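# Move gear and two bearing rings into their holders

## Task

Take the gear and both bearing rings that sit on the white pads and place each one in its own holder, leaving the parts already in holders where they are; at the end no gripper may still be holding anything.

## Robot and tools

ROBOT. Two arms, left_arm and right_arm, each with six revolute joints and a parallel gripper. The scene frame has its origin on the table top midway between the arms, +x pointing out over the table, +z up; left_arm sits on the +y side. Base of left_arm: (+0.038, +0.325, 0) m, quat_wxyz (+0.998, 0, 0, +0.057). Base of right_arm: (+0.035, -0.265, 0) m, quat_wxyz (+0.997, 0, 0, -0.075). The names left and right do not refer to image sides.

ROW LAYOUT. Every command is one flat row of 14 numbers covering both arms, even if one arm stays put: left_arm's 6 joint angles then its opening, then right_arm's 6 angles then its opening. Joint order in every row and every per-joint result list: shoulder (joint2), elbow (joint3), waist (joint1), wrist pitch (joint4), wrist yaw (joint5), wrist roll (joint6). Joint values are absolute target angles in radians (the same values Joint positions prints), not offsets. Stated ranges: shoulder 0.000 to 3.142, elbow 0.000 to 3.142, waist -2.618 to 3.054, wrist pitch -1.571 to 1.571, wrist yaw -1.571 to 1.571, wrist roll -2.094 to 2.094. True ends may differ by up to 0.036 rad. A call is rejected if a target exceeds a range end by more than 0.036 rad and is further out than the joint currently is; targets past the real end are clipped there, and the result may print "joint sent to its limit" (absence of that line does not prove more travel exists). Opening is absolute on a scale from -1 (closed) to +1 (fully open, 0.094 m pad gap). Optionally append 12 stiffness scales (0 to 1), left_arm's 6 then right_arm's 6, in the joint order above; they multiply position gain and persist until changed.

GRIPPER. Fingers point along the gripper's +z axis and close along its y axis. end_effector_position is the point between the pads, roughly 1 cm short of the fingertips. To hold a part, command an opening somewhat below grip_measured (about 0.03 below is firm, less is gentler); away from the ends of the scale, fingers go to where grip_measured equals your number. Readings may be off by about 1 mm per gripper. Pad force tops out near 50 to 62 N, lower for parts under about 2 mm thick; first contact can spike.

TOOLS.
execute_actions(actions): a list of up to 15 actions; each action is a table of up to 15 rows, one row per 1/30 s control step; a short table repeats its last row until 15 steps are used (0.5 s per action). An empty list just returns state and images.
move(target, speed, blocking): target is one row as above (absolute joint angles plus openings). All joints travel on paths that finish together, so the hand traces a curve; duration is clamped between 0.5 and 10 s (a longer move stops short). speed, 0.01 to 2 rad/s (default 0.5), is the peak rate of the joint with the largest change. Openings are applied at the start. Paths ignore obstacles and the other arm; faster moves hit harder, and targets beyond a contact press harder. blocking=false returns after 0.5 s while motion continues; until its end is reported, use wait or stop before sending new rows or moves. The extra "move:" line reports the ending (done, off_target, moving, held, fault), limits=held or limits=none, and each arm's joint furthest from target. After limits=held the arm can suddenly move faster than speed.
wait(seconds): 0 to 10; the arms keep their last command; returns early if a running move ends.
stop(): brakes a running move (needs room, more when fast); fingers continue.
zoom_image(camera, region): region [x0, y0, x1, y1] in pixels of that camera's latest image, origin top-left, at most 504 by 504.
read_manual(section): licence texts only; no motion.
finished_scene(scene): pass the current scene number; irreversible; the goal must already hold and remain so.

MOTION LIMITS. Each step, a joint's target is kept within a fixed lead of its measured angle: waist 0.202, shoulder 0.258, elbow 0.238, wrist pitch 0.573, wrist yaw and roll 0.522 rad. If the targets would put a gripper over 70 mm from its measured spot, they are scaled back. So a distant goal may need several actions; repeat the remainder. "Joint targets" shows what joints are currently driven to; resend it to hold still. "joint command not followed" means a clearance check altered that arm's joint targets on some steps.

RESULTS. The state line gives each gripper's end_effector_position (m) and end_effector_quat_wxyz in the scene frame; printed positions can be off, more at full reach. Joint positions and Joint velocities list per arm the six joints then finger gap (m). grip_measured is opening on the command scale. Joint torques are total drive output, offset and noisy. Action calls also list step readings; HELD with an arm label means that arm's row was held back. Images come from cam_head_left, cam_head_right, cam_high, cam_low, cam_left_wrist, cam_right_wrist (all 504x504; wrist cameras fisheye).

CAUTIONS. Do not push or knock anything off the table; do not let the arms collide or press on each other. Avoid drops, slips, slamming and heavy pressing. Held parts may be tugged and loose ones nudged by outside forces, so grip firmly and check. Holding loads heats motors: MOTOR HOT at 75 °C, a 10 s arm stop at 90 °C, and at 100 °C the arm goes limp and falls (OVER-TEMPERATURE FAULT). Open the grippers after placing the last part, then end the scene.

Each tool is called after "Call:" by a JSON object that holds its "op" and its "data", one argument or row to a line.

## Session

Call:
{"op": "execute_actions", "data": {
  "actions": []
}}

Scene clock: 0.00 s.
left_arm: end_effector_position=(+0.6090, +0.5409, +0.1921) grip_measured=+1.000 end_effector_quat_wxyz=(+0.660, -0.403, +0.616, +0.152) | right_arm: end_effector_position=(+0.1332, -0.5344, +0.1890) grip_measured=+1.000 end_effector_quat_wxyz=(+0.150, +0.457, +0.632, -0.608)
Joint names: [shoulder, elbow, waist, wrist pitch, wrist yaw, wrist roll]
Joint positions: left_arm=[ 2.16   1.406  0.075  0.652 -0.614 -0.412  0.094] | right_arm=[ 1.138  0.578 -0.44  -0.264  1.273  0.098  0.094]
Joint velocities: left_arm=[-0.002  0.002 -0.012 -0.11  -0.066  0.037  0.   ] | right_arm=[-0.007 -0.032 -0.002 -0.022 -0.037 -0.037  0.   ]
Joint torques (N m, as the arm reports them, + toward a larger angle): no reading
Joint targets: left_arm=[2.146 1.416 0.075 0.654 -0.616 -0.408] | right_arm=[1.130 0.591 -0.440 -0.259 1.286 0.102]
Joint stiffness scale: left_arm=[1. 1. 1. 1. 1. 1.] | right_arm=[1. 1. 1. 1. 1. 1.]

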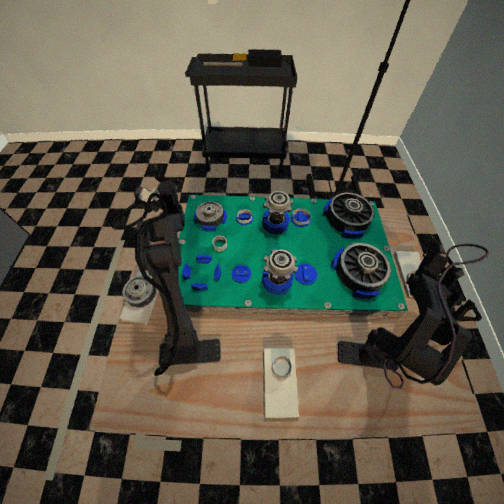

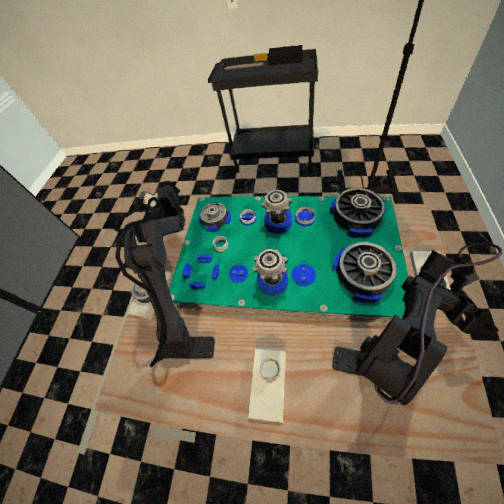

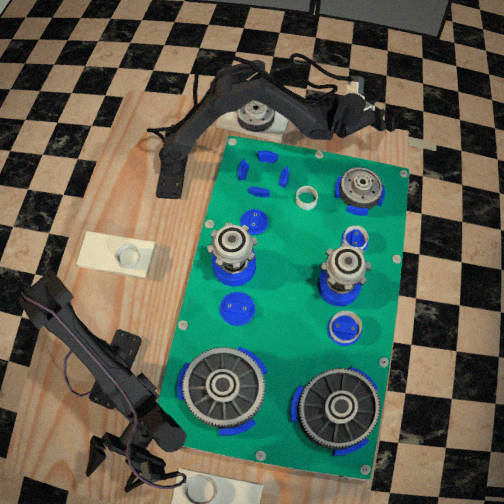

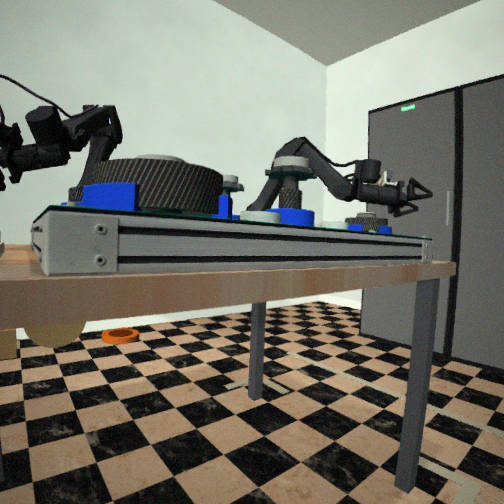

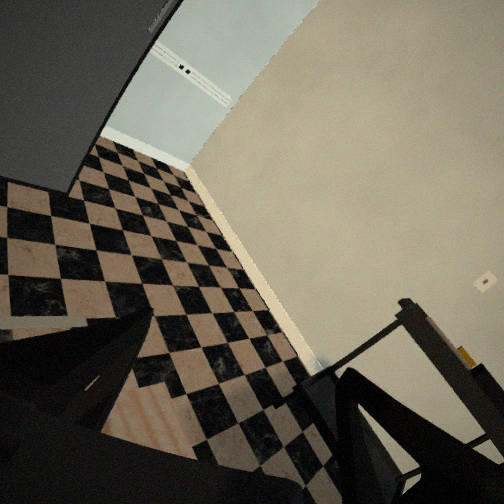

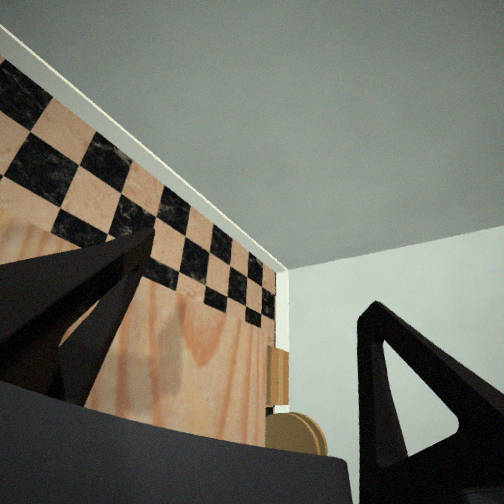

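Call:
{"op": "zoom_image", "data": {
  "camera": "cam_high",
  "region": [180, 90, 430, 340]
}}

Call:
{"op": "zoom_image", "data": {
  "camera": "cam_high",
  "region": [60, 200, 312, 504]
}}

Call:
{"op": "zoom_image", "data": {
  "camera": "cam_head_left",
  "region": [100, 180, 340, 340]
}}

Region (180, 90, 430, 340) of cam_high's 504x504 image, scaled by 2.016, with more detail than that image has.

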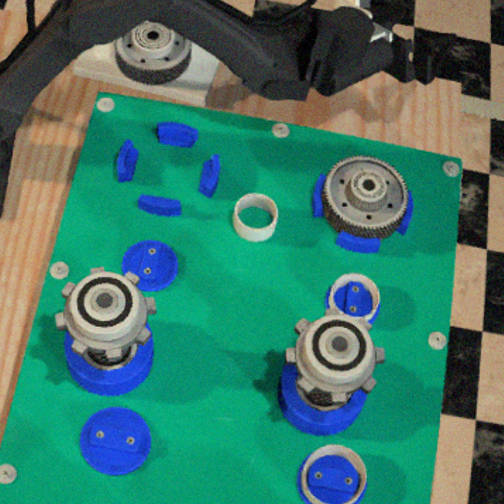

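Region (60, 200, 312, 504) of cam_high's 504x504 image, scaled by 1.658, with more detail than that image has; it fills the left 418 columns of this view, and the rest is white.

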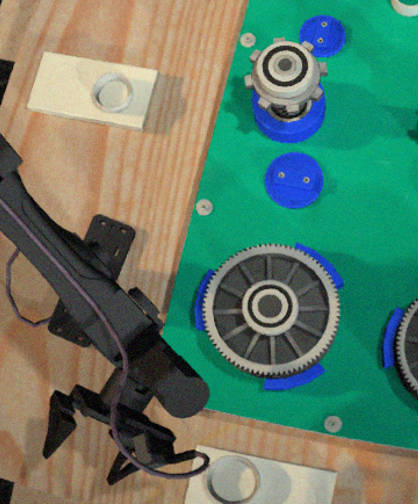

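Region (100, 180, 340, 340) of cam_head_left's 504x504 image, scaled by 2.100, with more detail than that image has.

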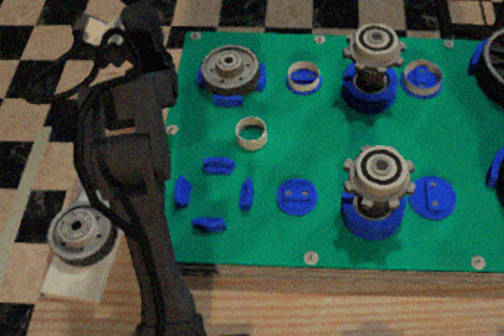

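Call:
{"op": "move", "data": {
  "target": [1.701,1.735,0.798,-1.5,0,0,1, 2.034,2.049,-0.617,-1.5,0,0,1],
  "speed": 1.0
}}

Scene clock: 7.23 s.
left_arm: end_effector_position=(+0.2341, +0.5800, +0.1867) grip_measured=+1.000 end_effector_quat_wxyz=(+0.026, -0.442, +0.897, +0.017) | right_arm: end_effector_position=(+0.3250, -0.5414, +0.1632) grip_measured=+1.000 end_effector_quat_wxyz=(+0.030, +0.373, +0.927, -0.019)
Joint names: [shoulder, elbow, waist, wrist pitch, wrist yaw, wrist roll]
Joint positions: left_arm=[ 1.722  1.702  0.793 -1.489 -0.007 -0.008  0.094] | right_arm=[ 2.035  2.02  -0.609 -1.486  0.012  0.005  0.094]
Joint velocities: left_arm=[ 0.007  0.002  0.027  0.007 -0.081 -0.051  0.   ] | right_arm=[-0.002 -0.007 -0.012 -0.022  0.037  0.007  0.   ]
Joint torques (N m, as the arm reports them, + toward a larger angle): left_arm=[-8.08  9.38  0.41  0.36  0.03  0.05] | right_arm=[-10.08   7.01  -0.69   0.06  -0.14  -0.09]
Joint targets: left_arm=[1.701 1.735 0.798 -1.500 0.000 0.000] | right_arm=[2.034 2.049 -0.617 -1.500 0.000 -0.000]
Joint stiffness scale: left_arm=[1. 1. 1. 1. 1. 1.] | right_arm=[1. 1. 1. 1. 1. 1.]
move: off_target (left_arm, right_arm); limits=none; left_arm: farthest joint: the elbow, 0.033 radians from its target (0.329 radians at the start); right_arm: farthest joint: the elbow, 0.029 radians from its target (1.471 radians at the start)

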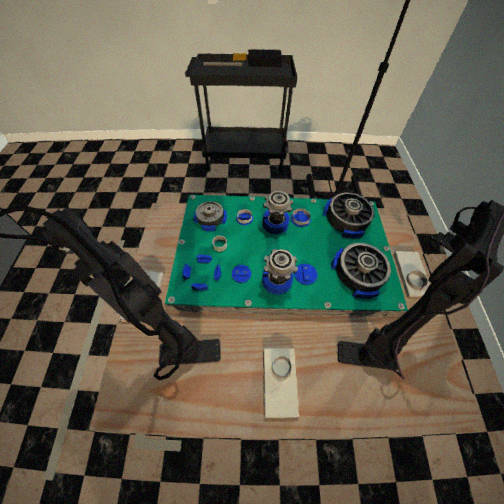

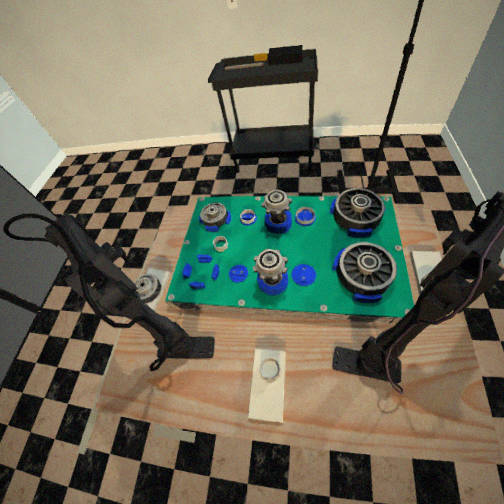

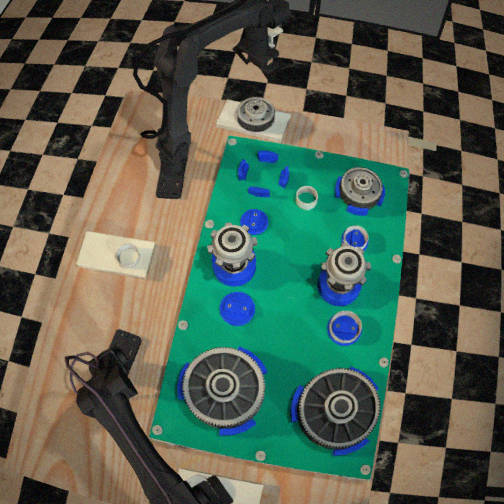

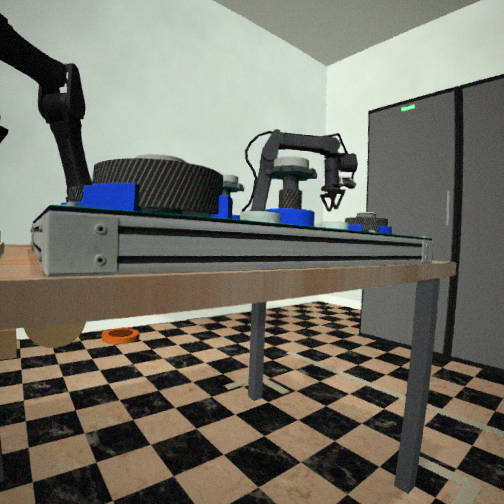

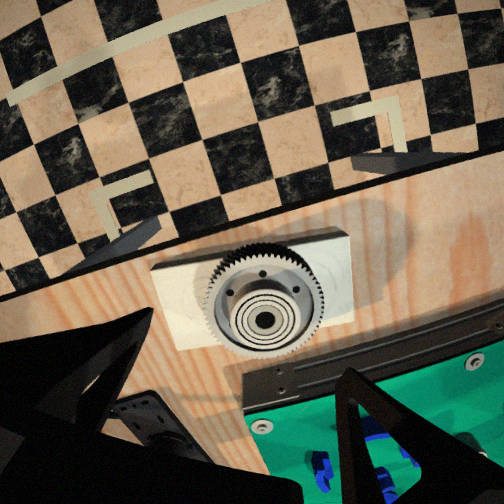

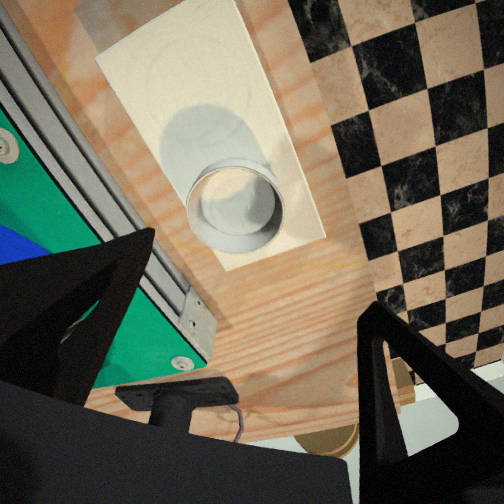

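Call:
{"op": "move", "data": {
  "target": [1.555,1.259,0.669,-1.245,0,-0.788,1, 1.955,1.697,-0.567,-1.29,0,0.854,1],
  "speed": 0.8
}}

Scene clock: 13.33 s.
left_arm: end_effector_position=(+0.2304, +0.5223, +0.1166) grip_measured=+1.000 end_effector_quat_wxyz=(+0.001, -0.708, +0.707, +0.001) | right_arm: end_effector_position=(+0.3135, -0.5120, +0.0986) grip_measured=+1.000 end_effector_quat_wxyz=(-0.013, +0.708, +0.706, -0.005)
Joint names: [shoulder, elbow, waist, wrist pitch, wrist yaw, wrist roll]
Joint positions: left_arm=[ 1.582  1.273  0.677 -1.258 -0.002 -0.78   0.094] | right_arm=[ 1.991  1.7   -0.575 -1.307  0.007  0.848  0.094]
Joint velocities: left_arm=[ 0.002 -0.017 -0.007 -0.051 -0.037  0.081  0.   ] | right_arm=[ 0.007  0.007  0.012  0.007  0.037 -0.022  0.   ]
Joint torques (N m, as the arm reports them, + toward a larger angle): left_arm=[-7.47  5.3  -0.64  0.52 -0.01 -0.13] | right_arm=[-12.75   4.8    0.7    0.23  -0.11   0.05]
Joint targets: left_arm=[1.555 1.259 0.669 -1.245 0.000 -0.788] | right_arm=[1.955 1.697 -0.567 -1.290 0.000 0.854]
Joint stiffness scale: left_arm=[1. 1. 1. 1. 1. 1.] | right_arm=[1. 1. 1. 1. 1. 1.]
move: off_target (left_arm, right_arm); limits=none; left_arm: farthest joint: the shoulder, 0.027 radians from its target (0.167 radians at the start); right_arm: farthest joint: the shoulder, 0.036 radians from its target (0.080 radians at the start)

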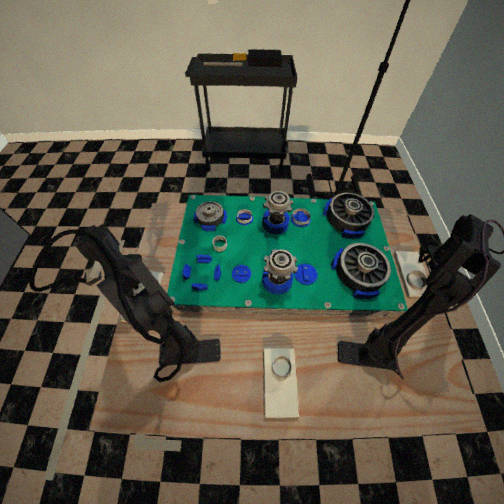

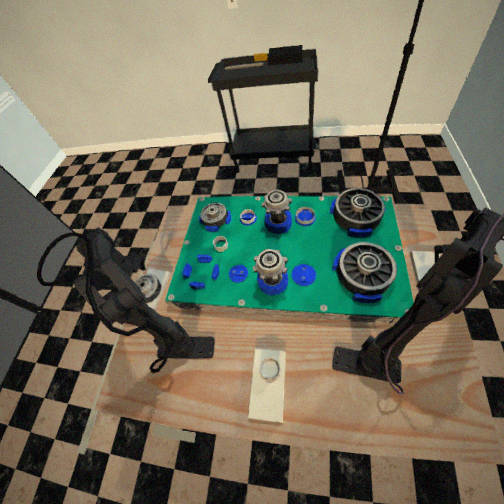

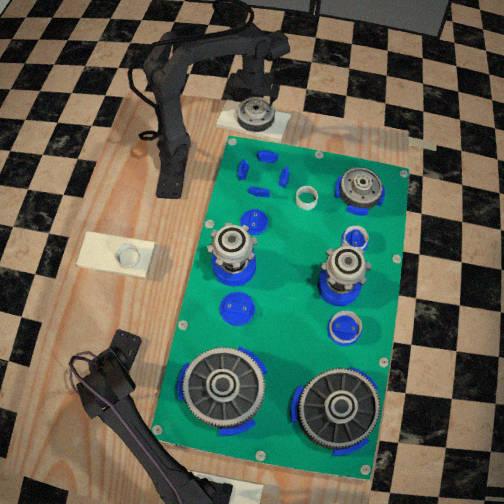

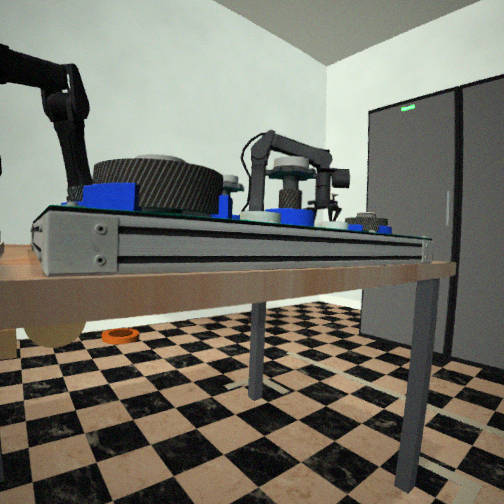

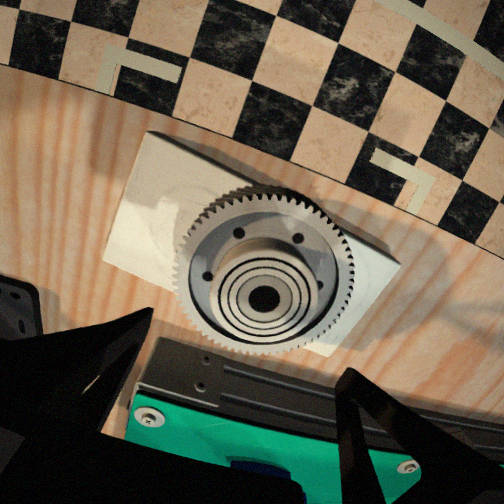

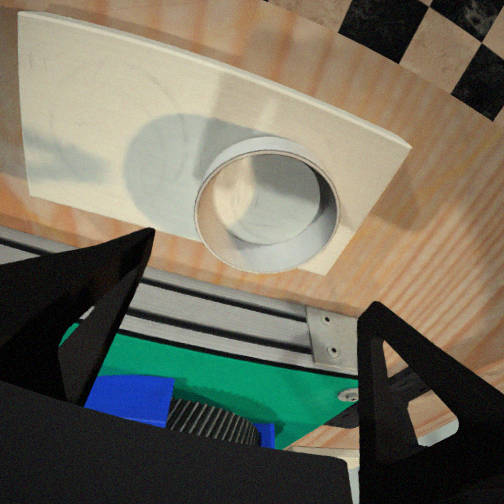

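Call:
{"op": "move", "data": {
  "target": [1.622,1.173,0.626,-1.122,0,-0.831,1, 1.948,1.553,-0.587,-1.128,0,0.845,1],
  "speed": 0.3
}}

Scene clock: 16.63 s.
left_arm: end_effector_position=(+0.2431, +0.5176, +0.0862) grip_measured=+1.000 end_effector_quat_wxyz=(+0.003, -0.708, +0.707, +0.000) | right_arm: end_effector_position=(+0.3136, -0.5122, +0.0662) grip_measured=+1.000 end_effector_quat_wxyz=(+0.000, +0.708, +0.706, -0.004)
Joint names: [shoulder, elbow, waist, wrist pitch, wrist yaw, wrist roll]
Joint positions: left_arm=[ 1.617  1.186  0.634 -1.135 -0.001 -0.823  0.094] | right_arm=[ 1.98   1.555 -0.575 -1.146  0.007  0.848  0.094]
Joint velocities: left_arm=[-0.017 -0.007  0.012 -0.051  0.066 -0.022  0.   ] | right_arm=[0.022 0.017 0.002 0.022 0.007 0.007 0.   ]
Joint torques (N m, as the arm reports them, + toward a larger angle): left_arm=[-5.33  5.28 -0.68  0.51 -0.01 -0.11] | right_arm=[-12.33   4.76  -1.02   0.27  -0.1   -0.08]
Joint targets: left_arm=[1.622 1.173 0.626 -1.122 -0.000 -0.831] | right_arm=[1.948 1.553 -0.587 -1.128 0.000 0.845]
Joint stiffness scale: left_arm=[1. 1. 1. 1. 1. 1.] | right_arm=[1. 1. 1. 1. 1. 1.]
move: off_target (right_arm); limits=none; left_arm: farthest joint: the elbow, 0.013 radians from its target (0.100 radians at the start); right_arm: farthest joint: the shoulder, 0.032 radians from its target (0.043 radians at the start)

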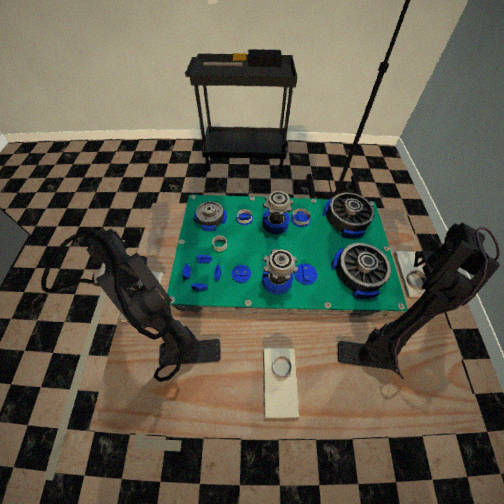

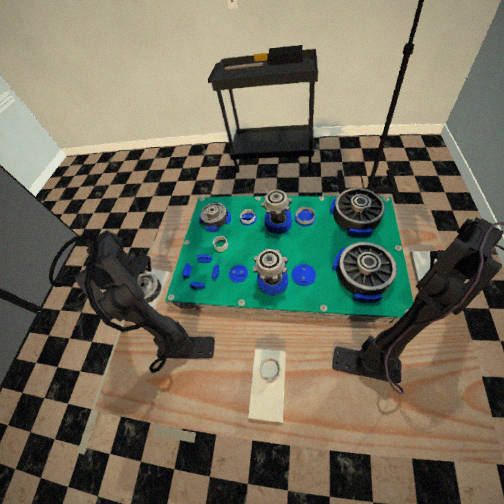

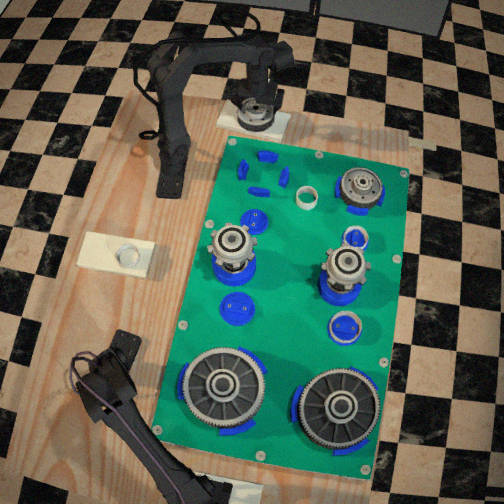

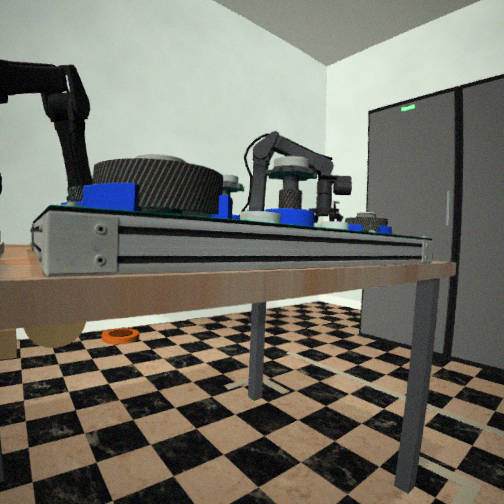

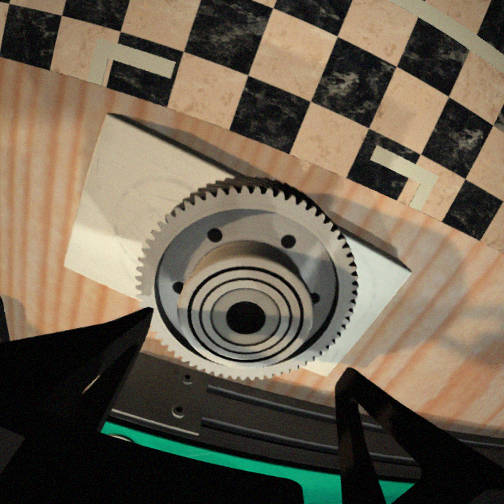

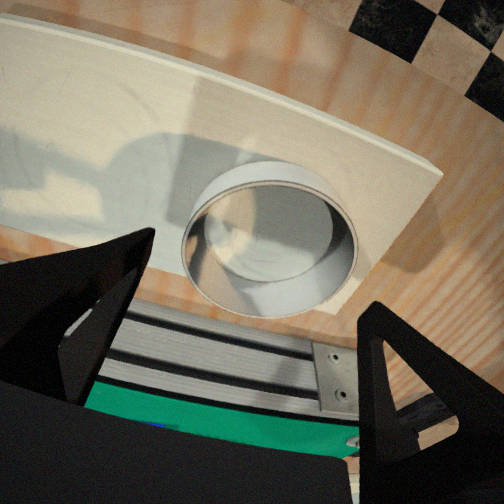

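Call:
{"op": "zoom_image", "data": {
  "camera": "cam_right_wrist",
  "region": [120, 130, 420, 350]
}}

Call:
{"op": "zoom_image", "data": {
  "camera": "cam_left_wrist",
  "region": [110, 170, 410, 410]
}}

Region (120, 130, 420, 350) of cam_right_wrist's 504x504 image, scaled by 1.680, with more detail than that image has; it fills the top 370 rows of this view, and the rest is white.

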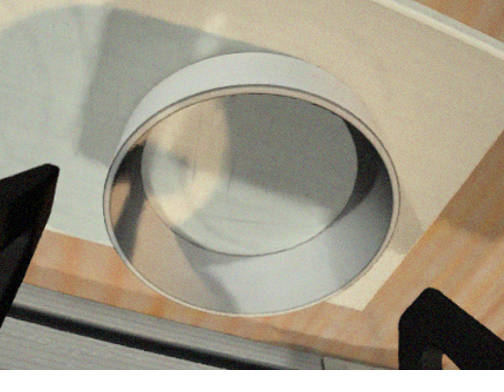

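Region (110, 170, 410, 410) of cam_left_wrist's 504x504 image, scaled by 1.680, with more detail than that image has; it fills the top 403 rows of this view, and the rest is white.

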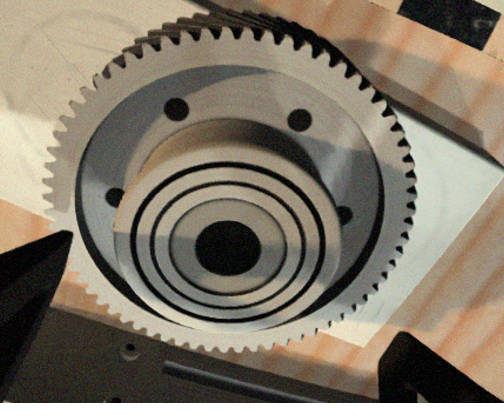

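Call:
{"op": "move", "data": {
  "target": [1.645,1.112,0.63,-1.042,0,-0.831,1, 1.948,1.445,-0.575,-1.021,0,0.845,1],
  "speed": 0.2
}}

Scene clock: 19.73 s.
left_arm: end_effector_position=(+0.2418, +0.5163, +0.0676) grip_measured=+1.000 end_effector_quat_wxyz=(-0.003, -0.708, +0.706, +0.000) | right_arm: end_effector_position=(+0.3089, -0.5080, +0.0400) grip_measured=+1.000 end_effector_quat_wxyz=(+0.000, +0.708, +0.706, -0.004)
Joint names: [shoulder, elbow, waist, wrist pitch, wrist yaw, wrist roll]
Joint positions: left_arm=[ 1.637  1.132  0.634 -1.072 -0.001 -0.825  0.094] | right_arm=[ 1.98   1.449 -0.575 -1.039  0.007  0.848  0.094]
Joint velocities: left_arm=[-0.002  0.012 -0.002  0.051  0.051 -0.066  0.   ] | right_arm=[ 0.007 -0.002  0.012  0.051  0.007  0.022  0.   ]
Joint torques (N m, as the arm reports them, + toward a larger angle): left_arm=[-5.14  4.59 -0.3   0.7  -0.01 -0.09] | right_arm=[-12.17   4.62   0.05   0.28  -0.1   -0.06]
Joint targets: left_arm=[1.645 1.112 0.630 -1.042 0.000 -0.831] | right_arm=[1.948 1.445 -0.575 -1.021 0.000 0.845]
Joint stiffness scale: left_arm=[1. 1. 1. 1. 1. 1.] | right_arm=[1. 1. 1. 1. 1. 1.]
move: off_target (left_arm, right_arm); limits=none; left_arm: farthest joint: the wrist pitch, 0.030 radians from its target (0.093 radians at the start); right_arm: farthest joint: the shoulder, 0.032 radians from its target (0.032 radians at the start)

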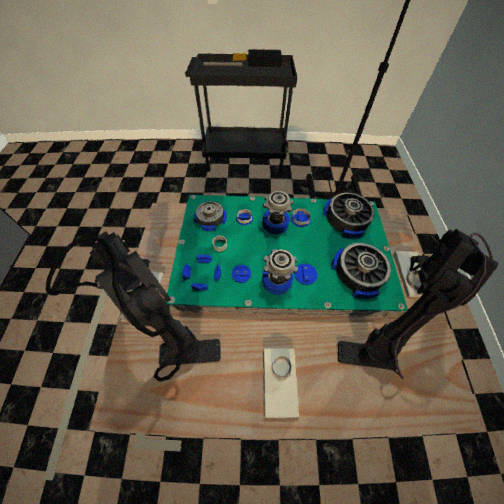

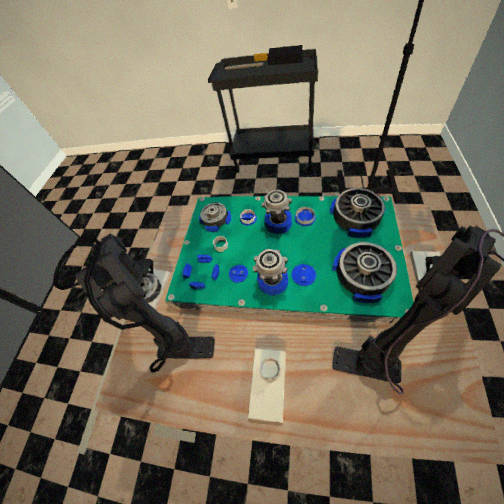

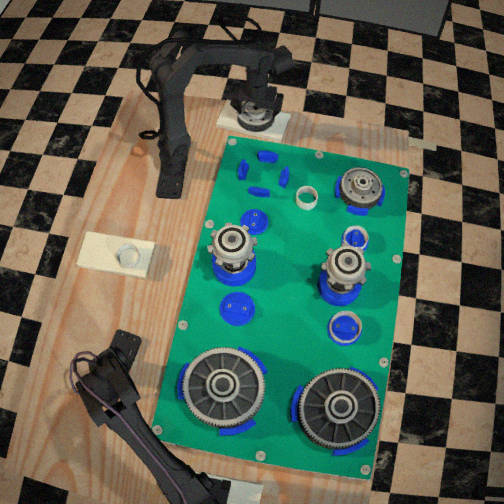

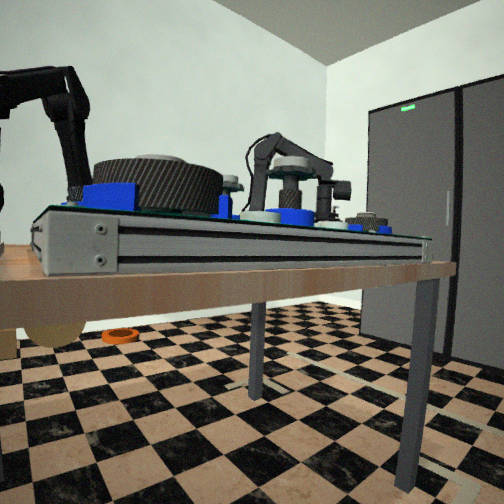

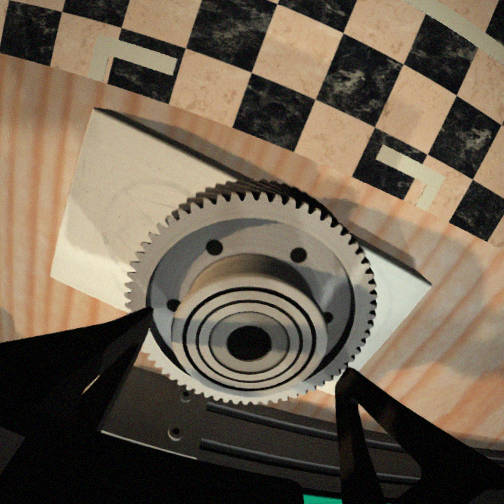

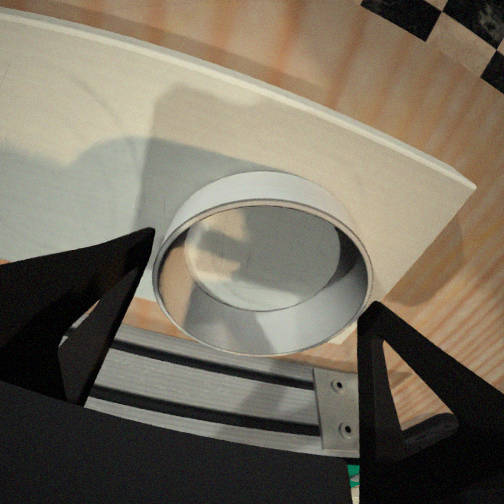

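Call:
{"op": "zoom_image", "data": {
  "camera": "cam_right_wrist",
  "region": [110, 150, 420, 380]
}}

Call:
{"op": "zoom_image", "data": {
  "camera": "cam_left_wrist",
  "region": [100, 200, 410, 430]
}}

Region (110, 150, 420, 380) of cam_right_wrist's 504x504 image, scaled by 1.626, with more detail than that image has; it fills the top 374 rows of this view, and the rest is white.

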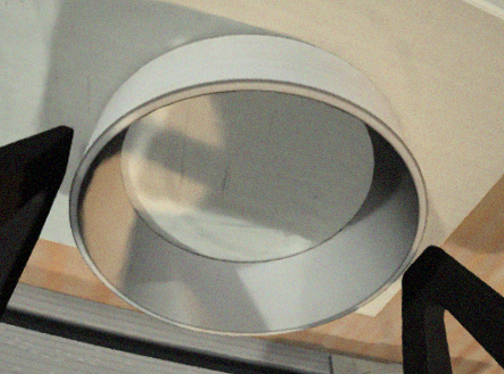

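Region (100, 200, 410, 430) of cam_left_wrist's 504x504 image, scaled by 1.626, with more detail than that image has; it fills the top 374 rows of this view, and the rest is white.

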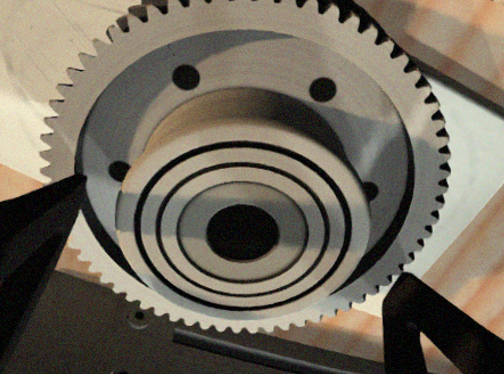

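Call:
{"op": "execute_actions", "data": {
  "actions": [
    [[1.648,1.105,0.63,-1.03,0,-0.831,0.85, 1.948,1.445,-0.593,-1.021,0,0.845,1]],
    [[1.651,1.097,0.63,-1.02,0,-0.831,0.85, 1.948,1.43,-0.593,-1.005,0,0.845,1],[1.651,1.097,0.63,-1.02,0,-0.831,0.85, 1.948,1.43,-0.593,-1.005,0,0.845,1],[1.651,1.097,0.63,-1.02,0,-0.831,0.85, 1.948,1.43,-0.593,-1.005,0,0.845,1],[1.651,1.097,0.63,-1.02,0,-0.831,0.85, 1.948,1.43,-0.593,-1.005,0,0.845,1],[1.654,1.088,0.63,-1.008,0,-0.831,0.85, 1.948,1.413,-0.593,-0.989,0,0.845,1],[1.654,1.088,0.63,-1.008,0,-0.831,0.85, 1.948,1.413,-0.593,-0.989,0,0.845,1],[1.654,1.088,0.63,-1.008,0,-0.831,0.85, 1.948,1.413,-0.593,-0.989,0,0.845,1],[1.654,1.088,0.63,-1.008,0,-0.831,0.85, 1.948,1.413,-0.593,-0.989,0,0.845,1],[1.658,1.078,0.63,-0.995,0,-0.831,0.85, 1.948,1.395,-0.593,-0.972,0,0.845,1]]
  ]
}}

Scene clock: 22.43 s.
left_arm: end_effector_position=(+0.2464, +0.5190, +0.0625) grip_measured=+0.851 end_effector_quat_wxyz=(+0.009, -0.708, +0.706, -0.003) | right_arm: end_effector_position=(+0.3067, -0.5107, +0.0370) grip_measured=+1.000 end_effector_quat_wxyz=(+0.012, +0.712, +0.702, -0.002)
Joint names: [shoulder, elbow, waist, wrist pitch, wrist yaw, wrist roll]
Joint positions: left_arm=[ 1.638  1.112  0.634 -1.026  0.006 -0.825  0.087] | right_arm=[ 1.963  1.412 -0.586 -0.996  0.005  0.848  0.094]
Joint velocities: left_arm=[-0.012 -0.017  0.022 -0.051 -0.051  0.022  0.001] | right_arm=[-0.022 -0.012 -0.002  0.066 -0.007  0.037  0.   ]
Joint torques (N m, as the arm reports them, + toward a larger angle): left_arm=[-4.34  3.25 -0.36  0.77 -0.09 -0.1 ] | right_arm=[-10.48   3.77  -0.57   0.37  -0.07  -0.05]
Joint targets: left_arm=[1.658 1.078 0.630 -0.995 0.000 -0.831] | right_arm=[1.948 1.395 -0.593 -0.972 -0.000 0.845]
Joint stiffness scale: left_arm=[1. 1. 1. 1. 1. 1.] | right_arm=[1. 1. 1. 1. 1. 1.]
Step readings (joint positions; steps 1 to 15: 1st action; 16 to 30: 2nd action):
0: left_arm=[1.637 1.132 0.634 -1.072 -0.001 -0.825] | right_arm=[1.980 1.449 -0.575 -1.039 0.007 0.848]
1: left_arm=[1.637 1.132 0.634 -1.071 -0.001 -0.825] | right_arm=[1.980 1.449 -0.576 -1.039 0.007 0.848]
2: left_arm=[1.637 1.132 0.634 -1.070 -0.001 -0.825] | right_arm=[1.980 1.449 -0.577 -1.039 0.007 0.848]
4: left_arm=[1.637 1.131 0.634 -1.064 -0.001 -0.825] | right_arm=[1.980 1.449 -0.581 -1.039 0.007 0.848]
8: left_arm=[1.637 1.129 0.634 -1.056 0.001 -0.825] | right_arm=[1.980 1.449 -0.586 -1.039 0.007 0.848]
15: left_arm=[1.637 1.129 0.634 -1.047 0.002 -0.825] | right_arm=[1.980 1.449 -0.586 -1.039 0.007 0.848]
16: left_arm=[1.637 1.127 0.634 -1.044 0.002 -0.825] | right_arm=[1.980 1.447 -0.586 -1.036 0.007 0.848]
17: left_arm=[1.637 1.123 0.634 -1.039 0.002 -0.825] | right_arm=[1.979 1.444 -0.586 -1.032 0.007 0.848]
19: left_arm=[1.637 1.117 0.634 -1.032 0.005 -0.825] | right_arm=[1.978 1.439 -0.586 -1.029 0.006 0.848]
23: left_arm=[1.638 1.112 0.634 -1.026 0.006 -0.825] | right_arm=[1.972 1.427 -0.586 -1.014 0.006 0.848]
30: Joint positions above

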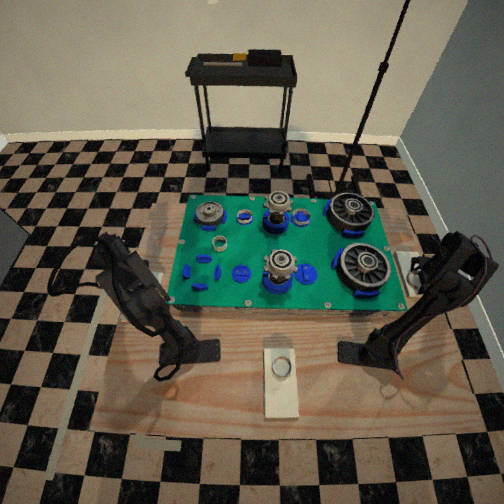

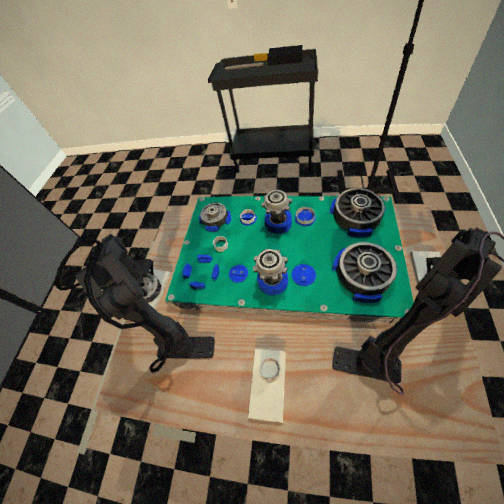

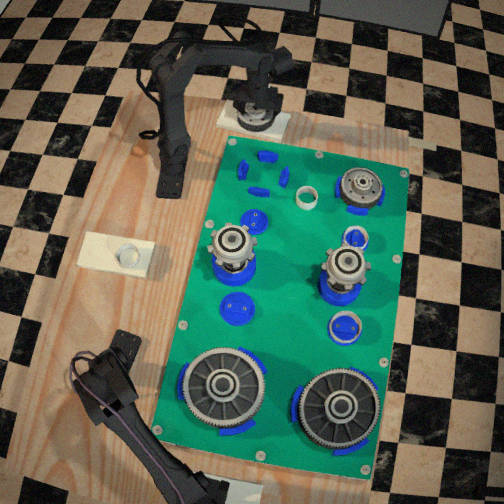

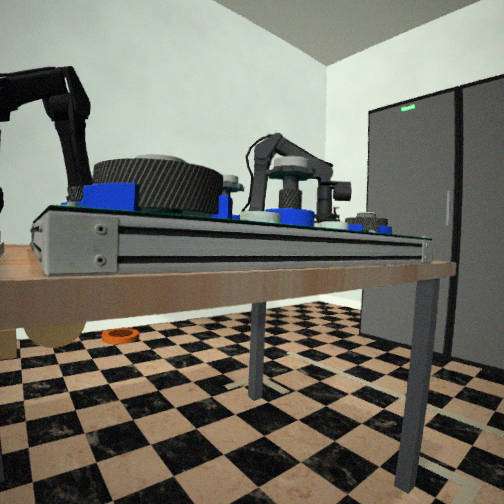

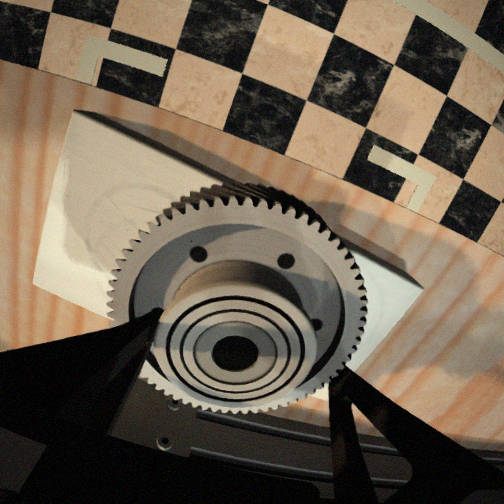

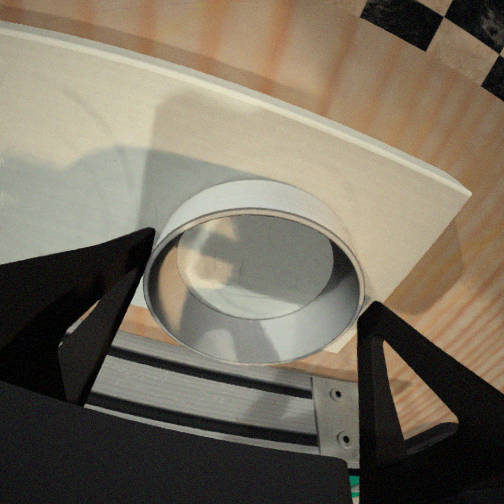

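Call:
{"op": "zoom_image", "data": {
  "camera": "cam_left_wrist",
  "region": [100, 230, 410, 460]
}}

Call:
{"op": "zoom_image", "data": {
  "camera": "cam_right_wrist",
  "region": [110, 150, 420, 380]
}}

Call:
{"op": "zoom_image", "data": {
  "camera": "cam_high",
  "region": [200, 60, 320, 160]
}}

Region (100, 230, 410, 460) of cam_left_wrist's 504x504 image, scaled by 1.626, with more detail than that image has; it fills the top 374 rows of this view, and the rest is white.

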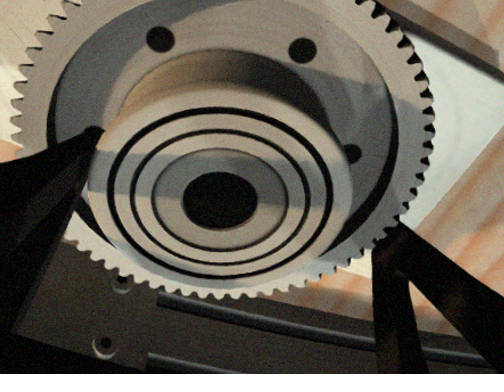

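Region (110, 150, 420, 380) of cam_right_wrist's 504x504 image, scaled by 1.626, with more detail than that image has; it fills the top 374 rows of this view, and the rest is white.

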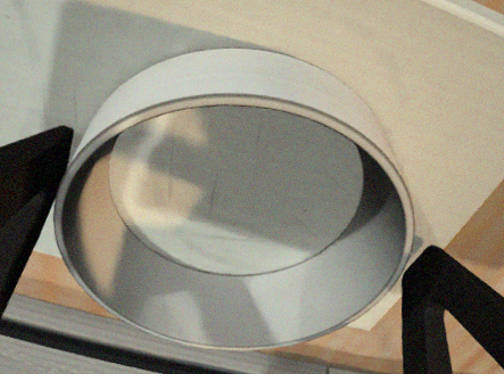

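Region (200, 60, 320, 160) of cam_high's 504x504 image, scaled by 4.200, with more detail than that image has.

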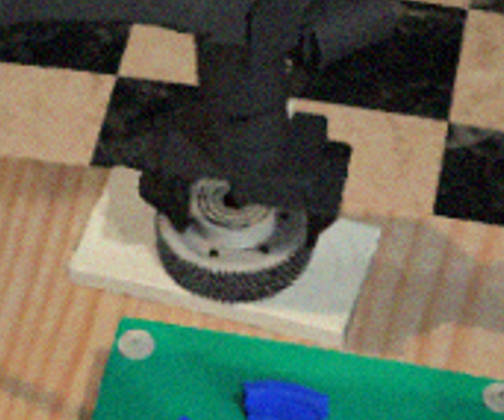

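Call:
{"op": "move", "data": {
  "target": [1.635,1.148,0.63,-1.073,0,-0.831,0.85, 1.982,1.393,-0.569,-0.975,0,0.845,1],
  "speed": 0.1
}}

Scene clock: 24.83 s.
left_arm: end_effector_position=(+0.2462, +0.5183, +0.0636) grip_measured=+0.851 end_effector_quat_wxyz=(+0.007, -0.708, +0.706, -0.004) | right_arm: end_effector_position=(+0.3098, -0.5100, +0.0369) grip_measured=+1.000 end_effector_quat_wxyz=(+0.016, +0.710, +0.704, -0.001)
Joint names: [shoulder, elbow, waist, wrist pitch, wrist yaw, wrist roll]
Joint positions: left_arm=[ 1.638  1.117  0.634 -1.034  0.008 -0.825  0.087] | right_arm=[ 1.963  1.411 -0.58  -0.988  0.003  0.848  0.094]
Joint velocities: left_arm=[-0.007 -0.002 -0.007 -0.007 -0.11   0.022 -0.001] | right_arm=[ 0.002  0.012 -0.007 -0.037  0.022 -0.051  0.   ]
Joint torques (N m, as the arm reports them, + toward a larger angle): left_arm=[-6.04  9.17 -0.35 -0.09 -0.1  -0.1 ] | right_arm=[-7.59  3.66  0.96  0.29 -0.06 -0.06]
Joint targets: left_arm=[1.635 1.148 0.630 -1.073 0.000 -0.831] | right_arm=[1.982 1.393 -0.569 -0.975 0.000 0.845]
Joint stiffness scale: left_arm=[1. 1. 1. 1. 1. 1.] | right_arm=[1. 1. 1. 1. 1. 1.]
move: off_target (left_arm); limits=none; left_arm: farthest joint: the wrist pitch, 0.039 radians from its target (0.047 radians at the start); right_arm: farthest joint: the shoulder, 0.019 radians from its target (0.019 radians at the start)

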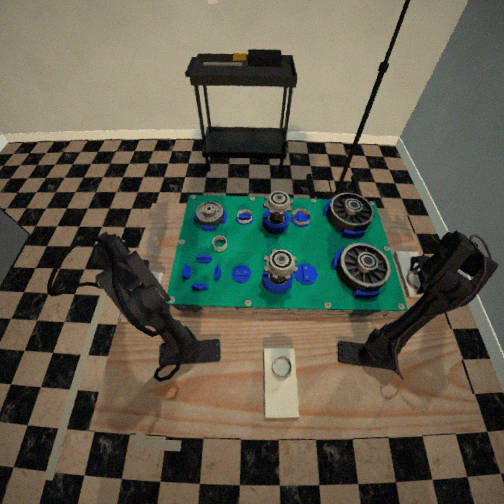

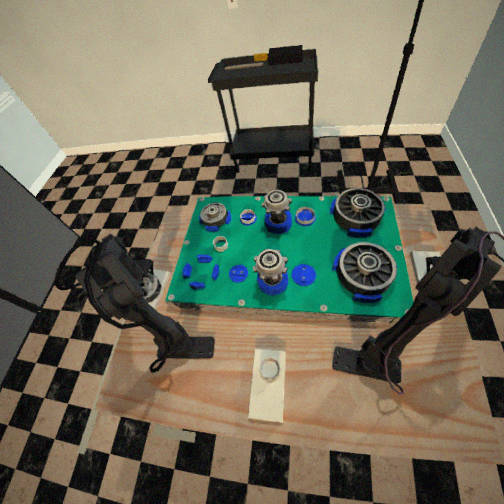

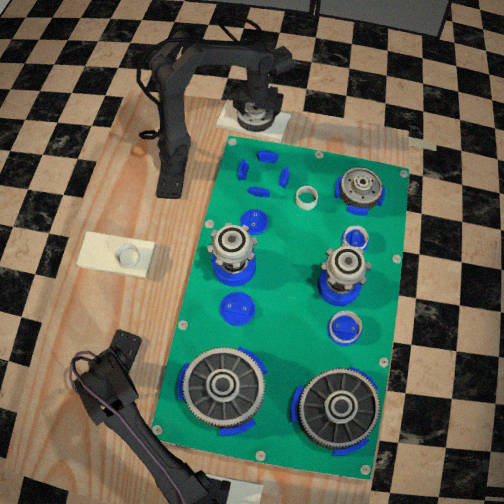

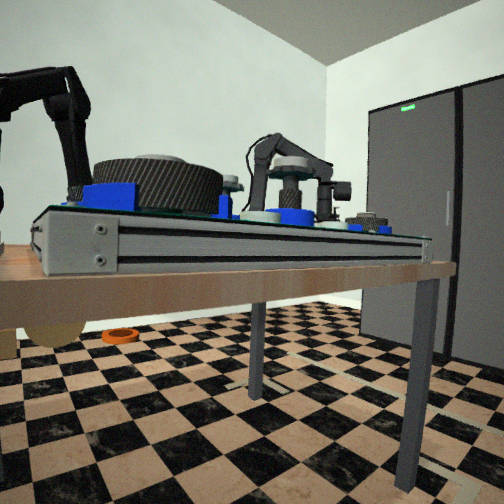

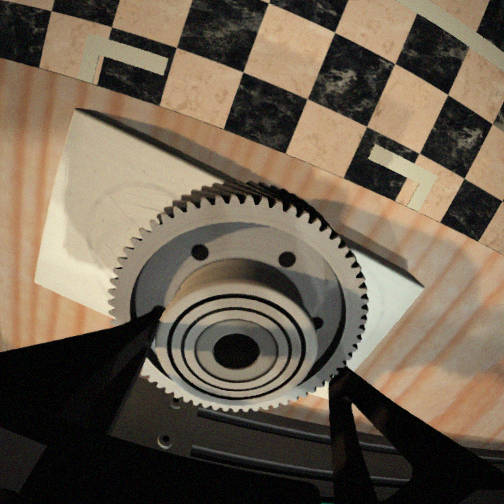

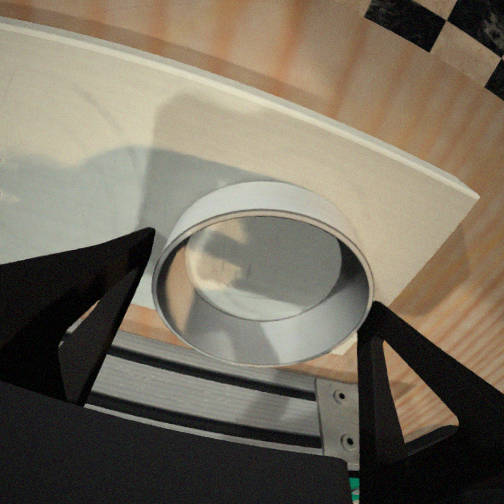

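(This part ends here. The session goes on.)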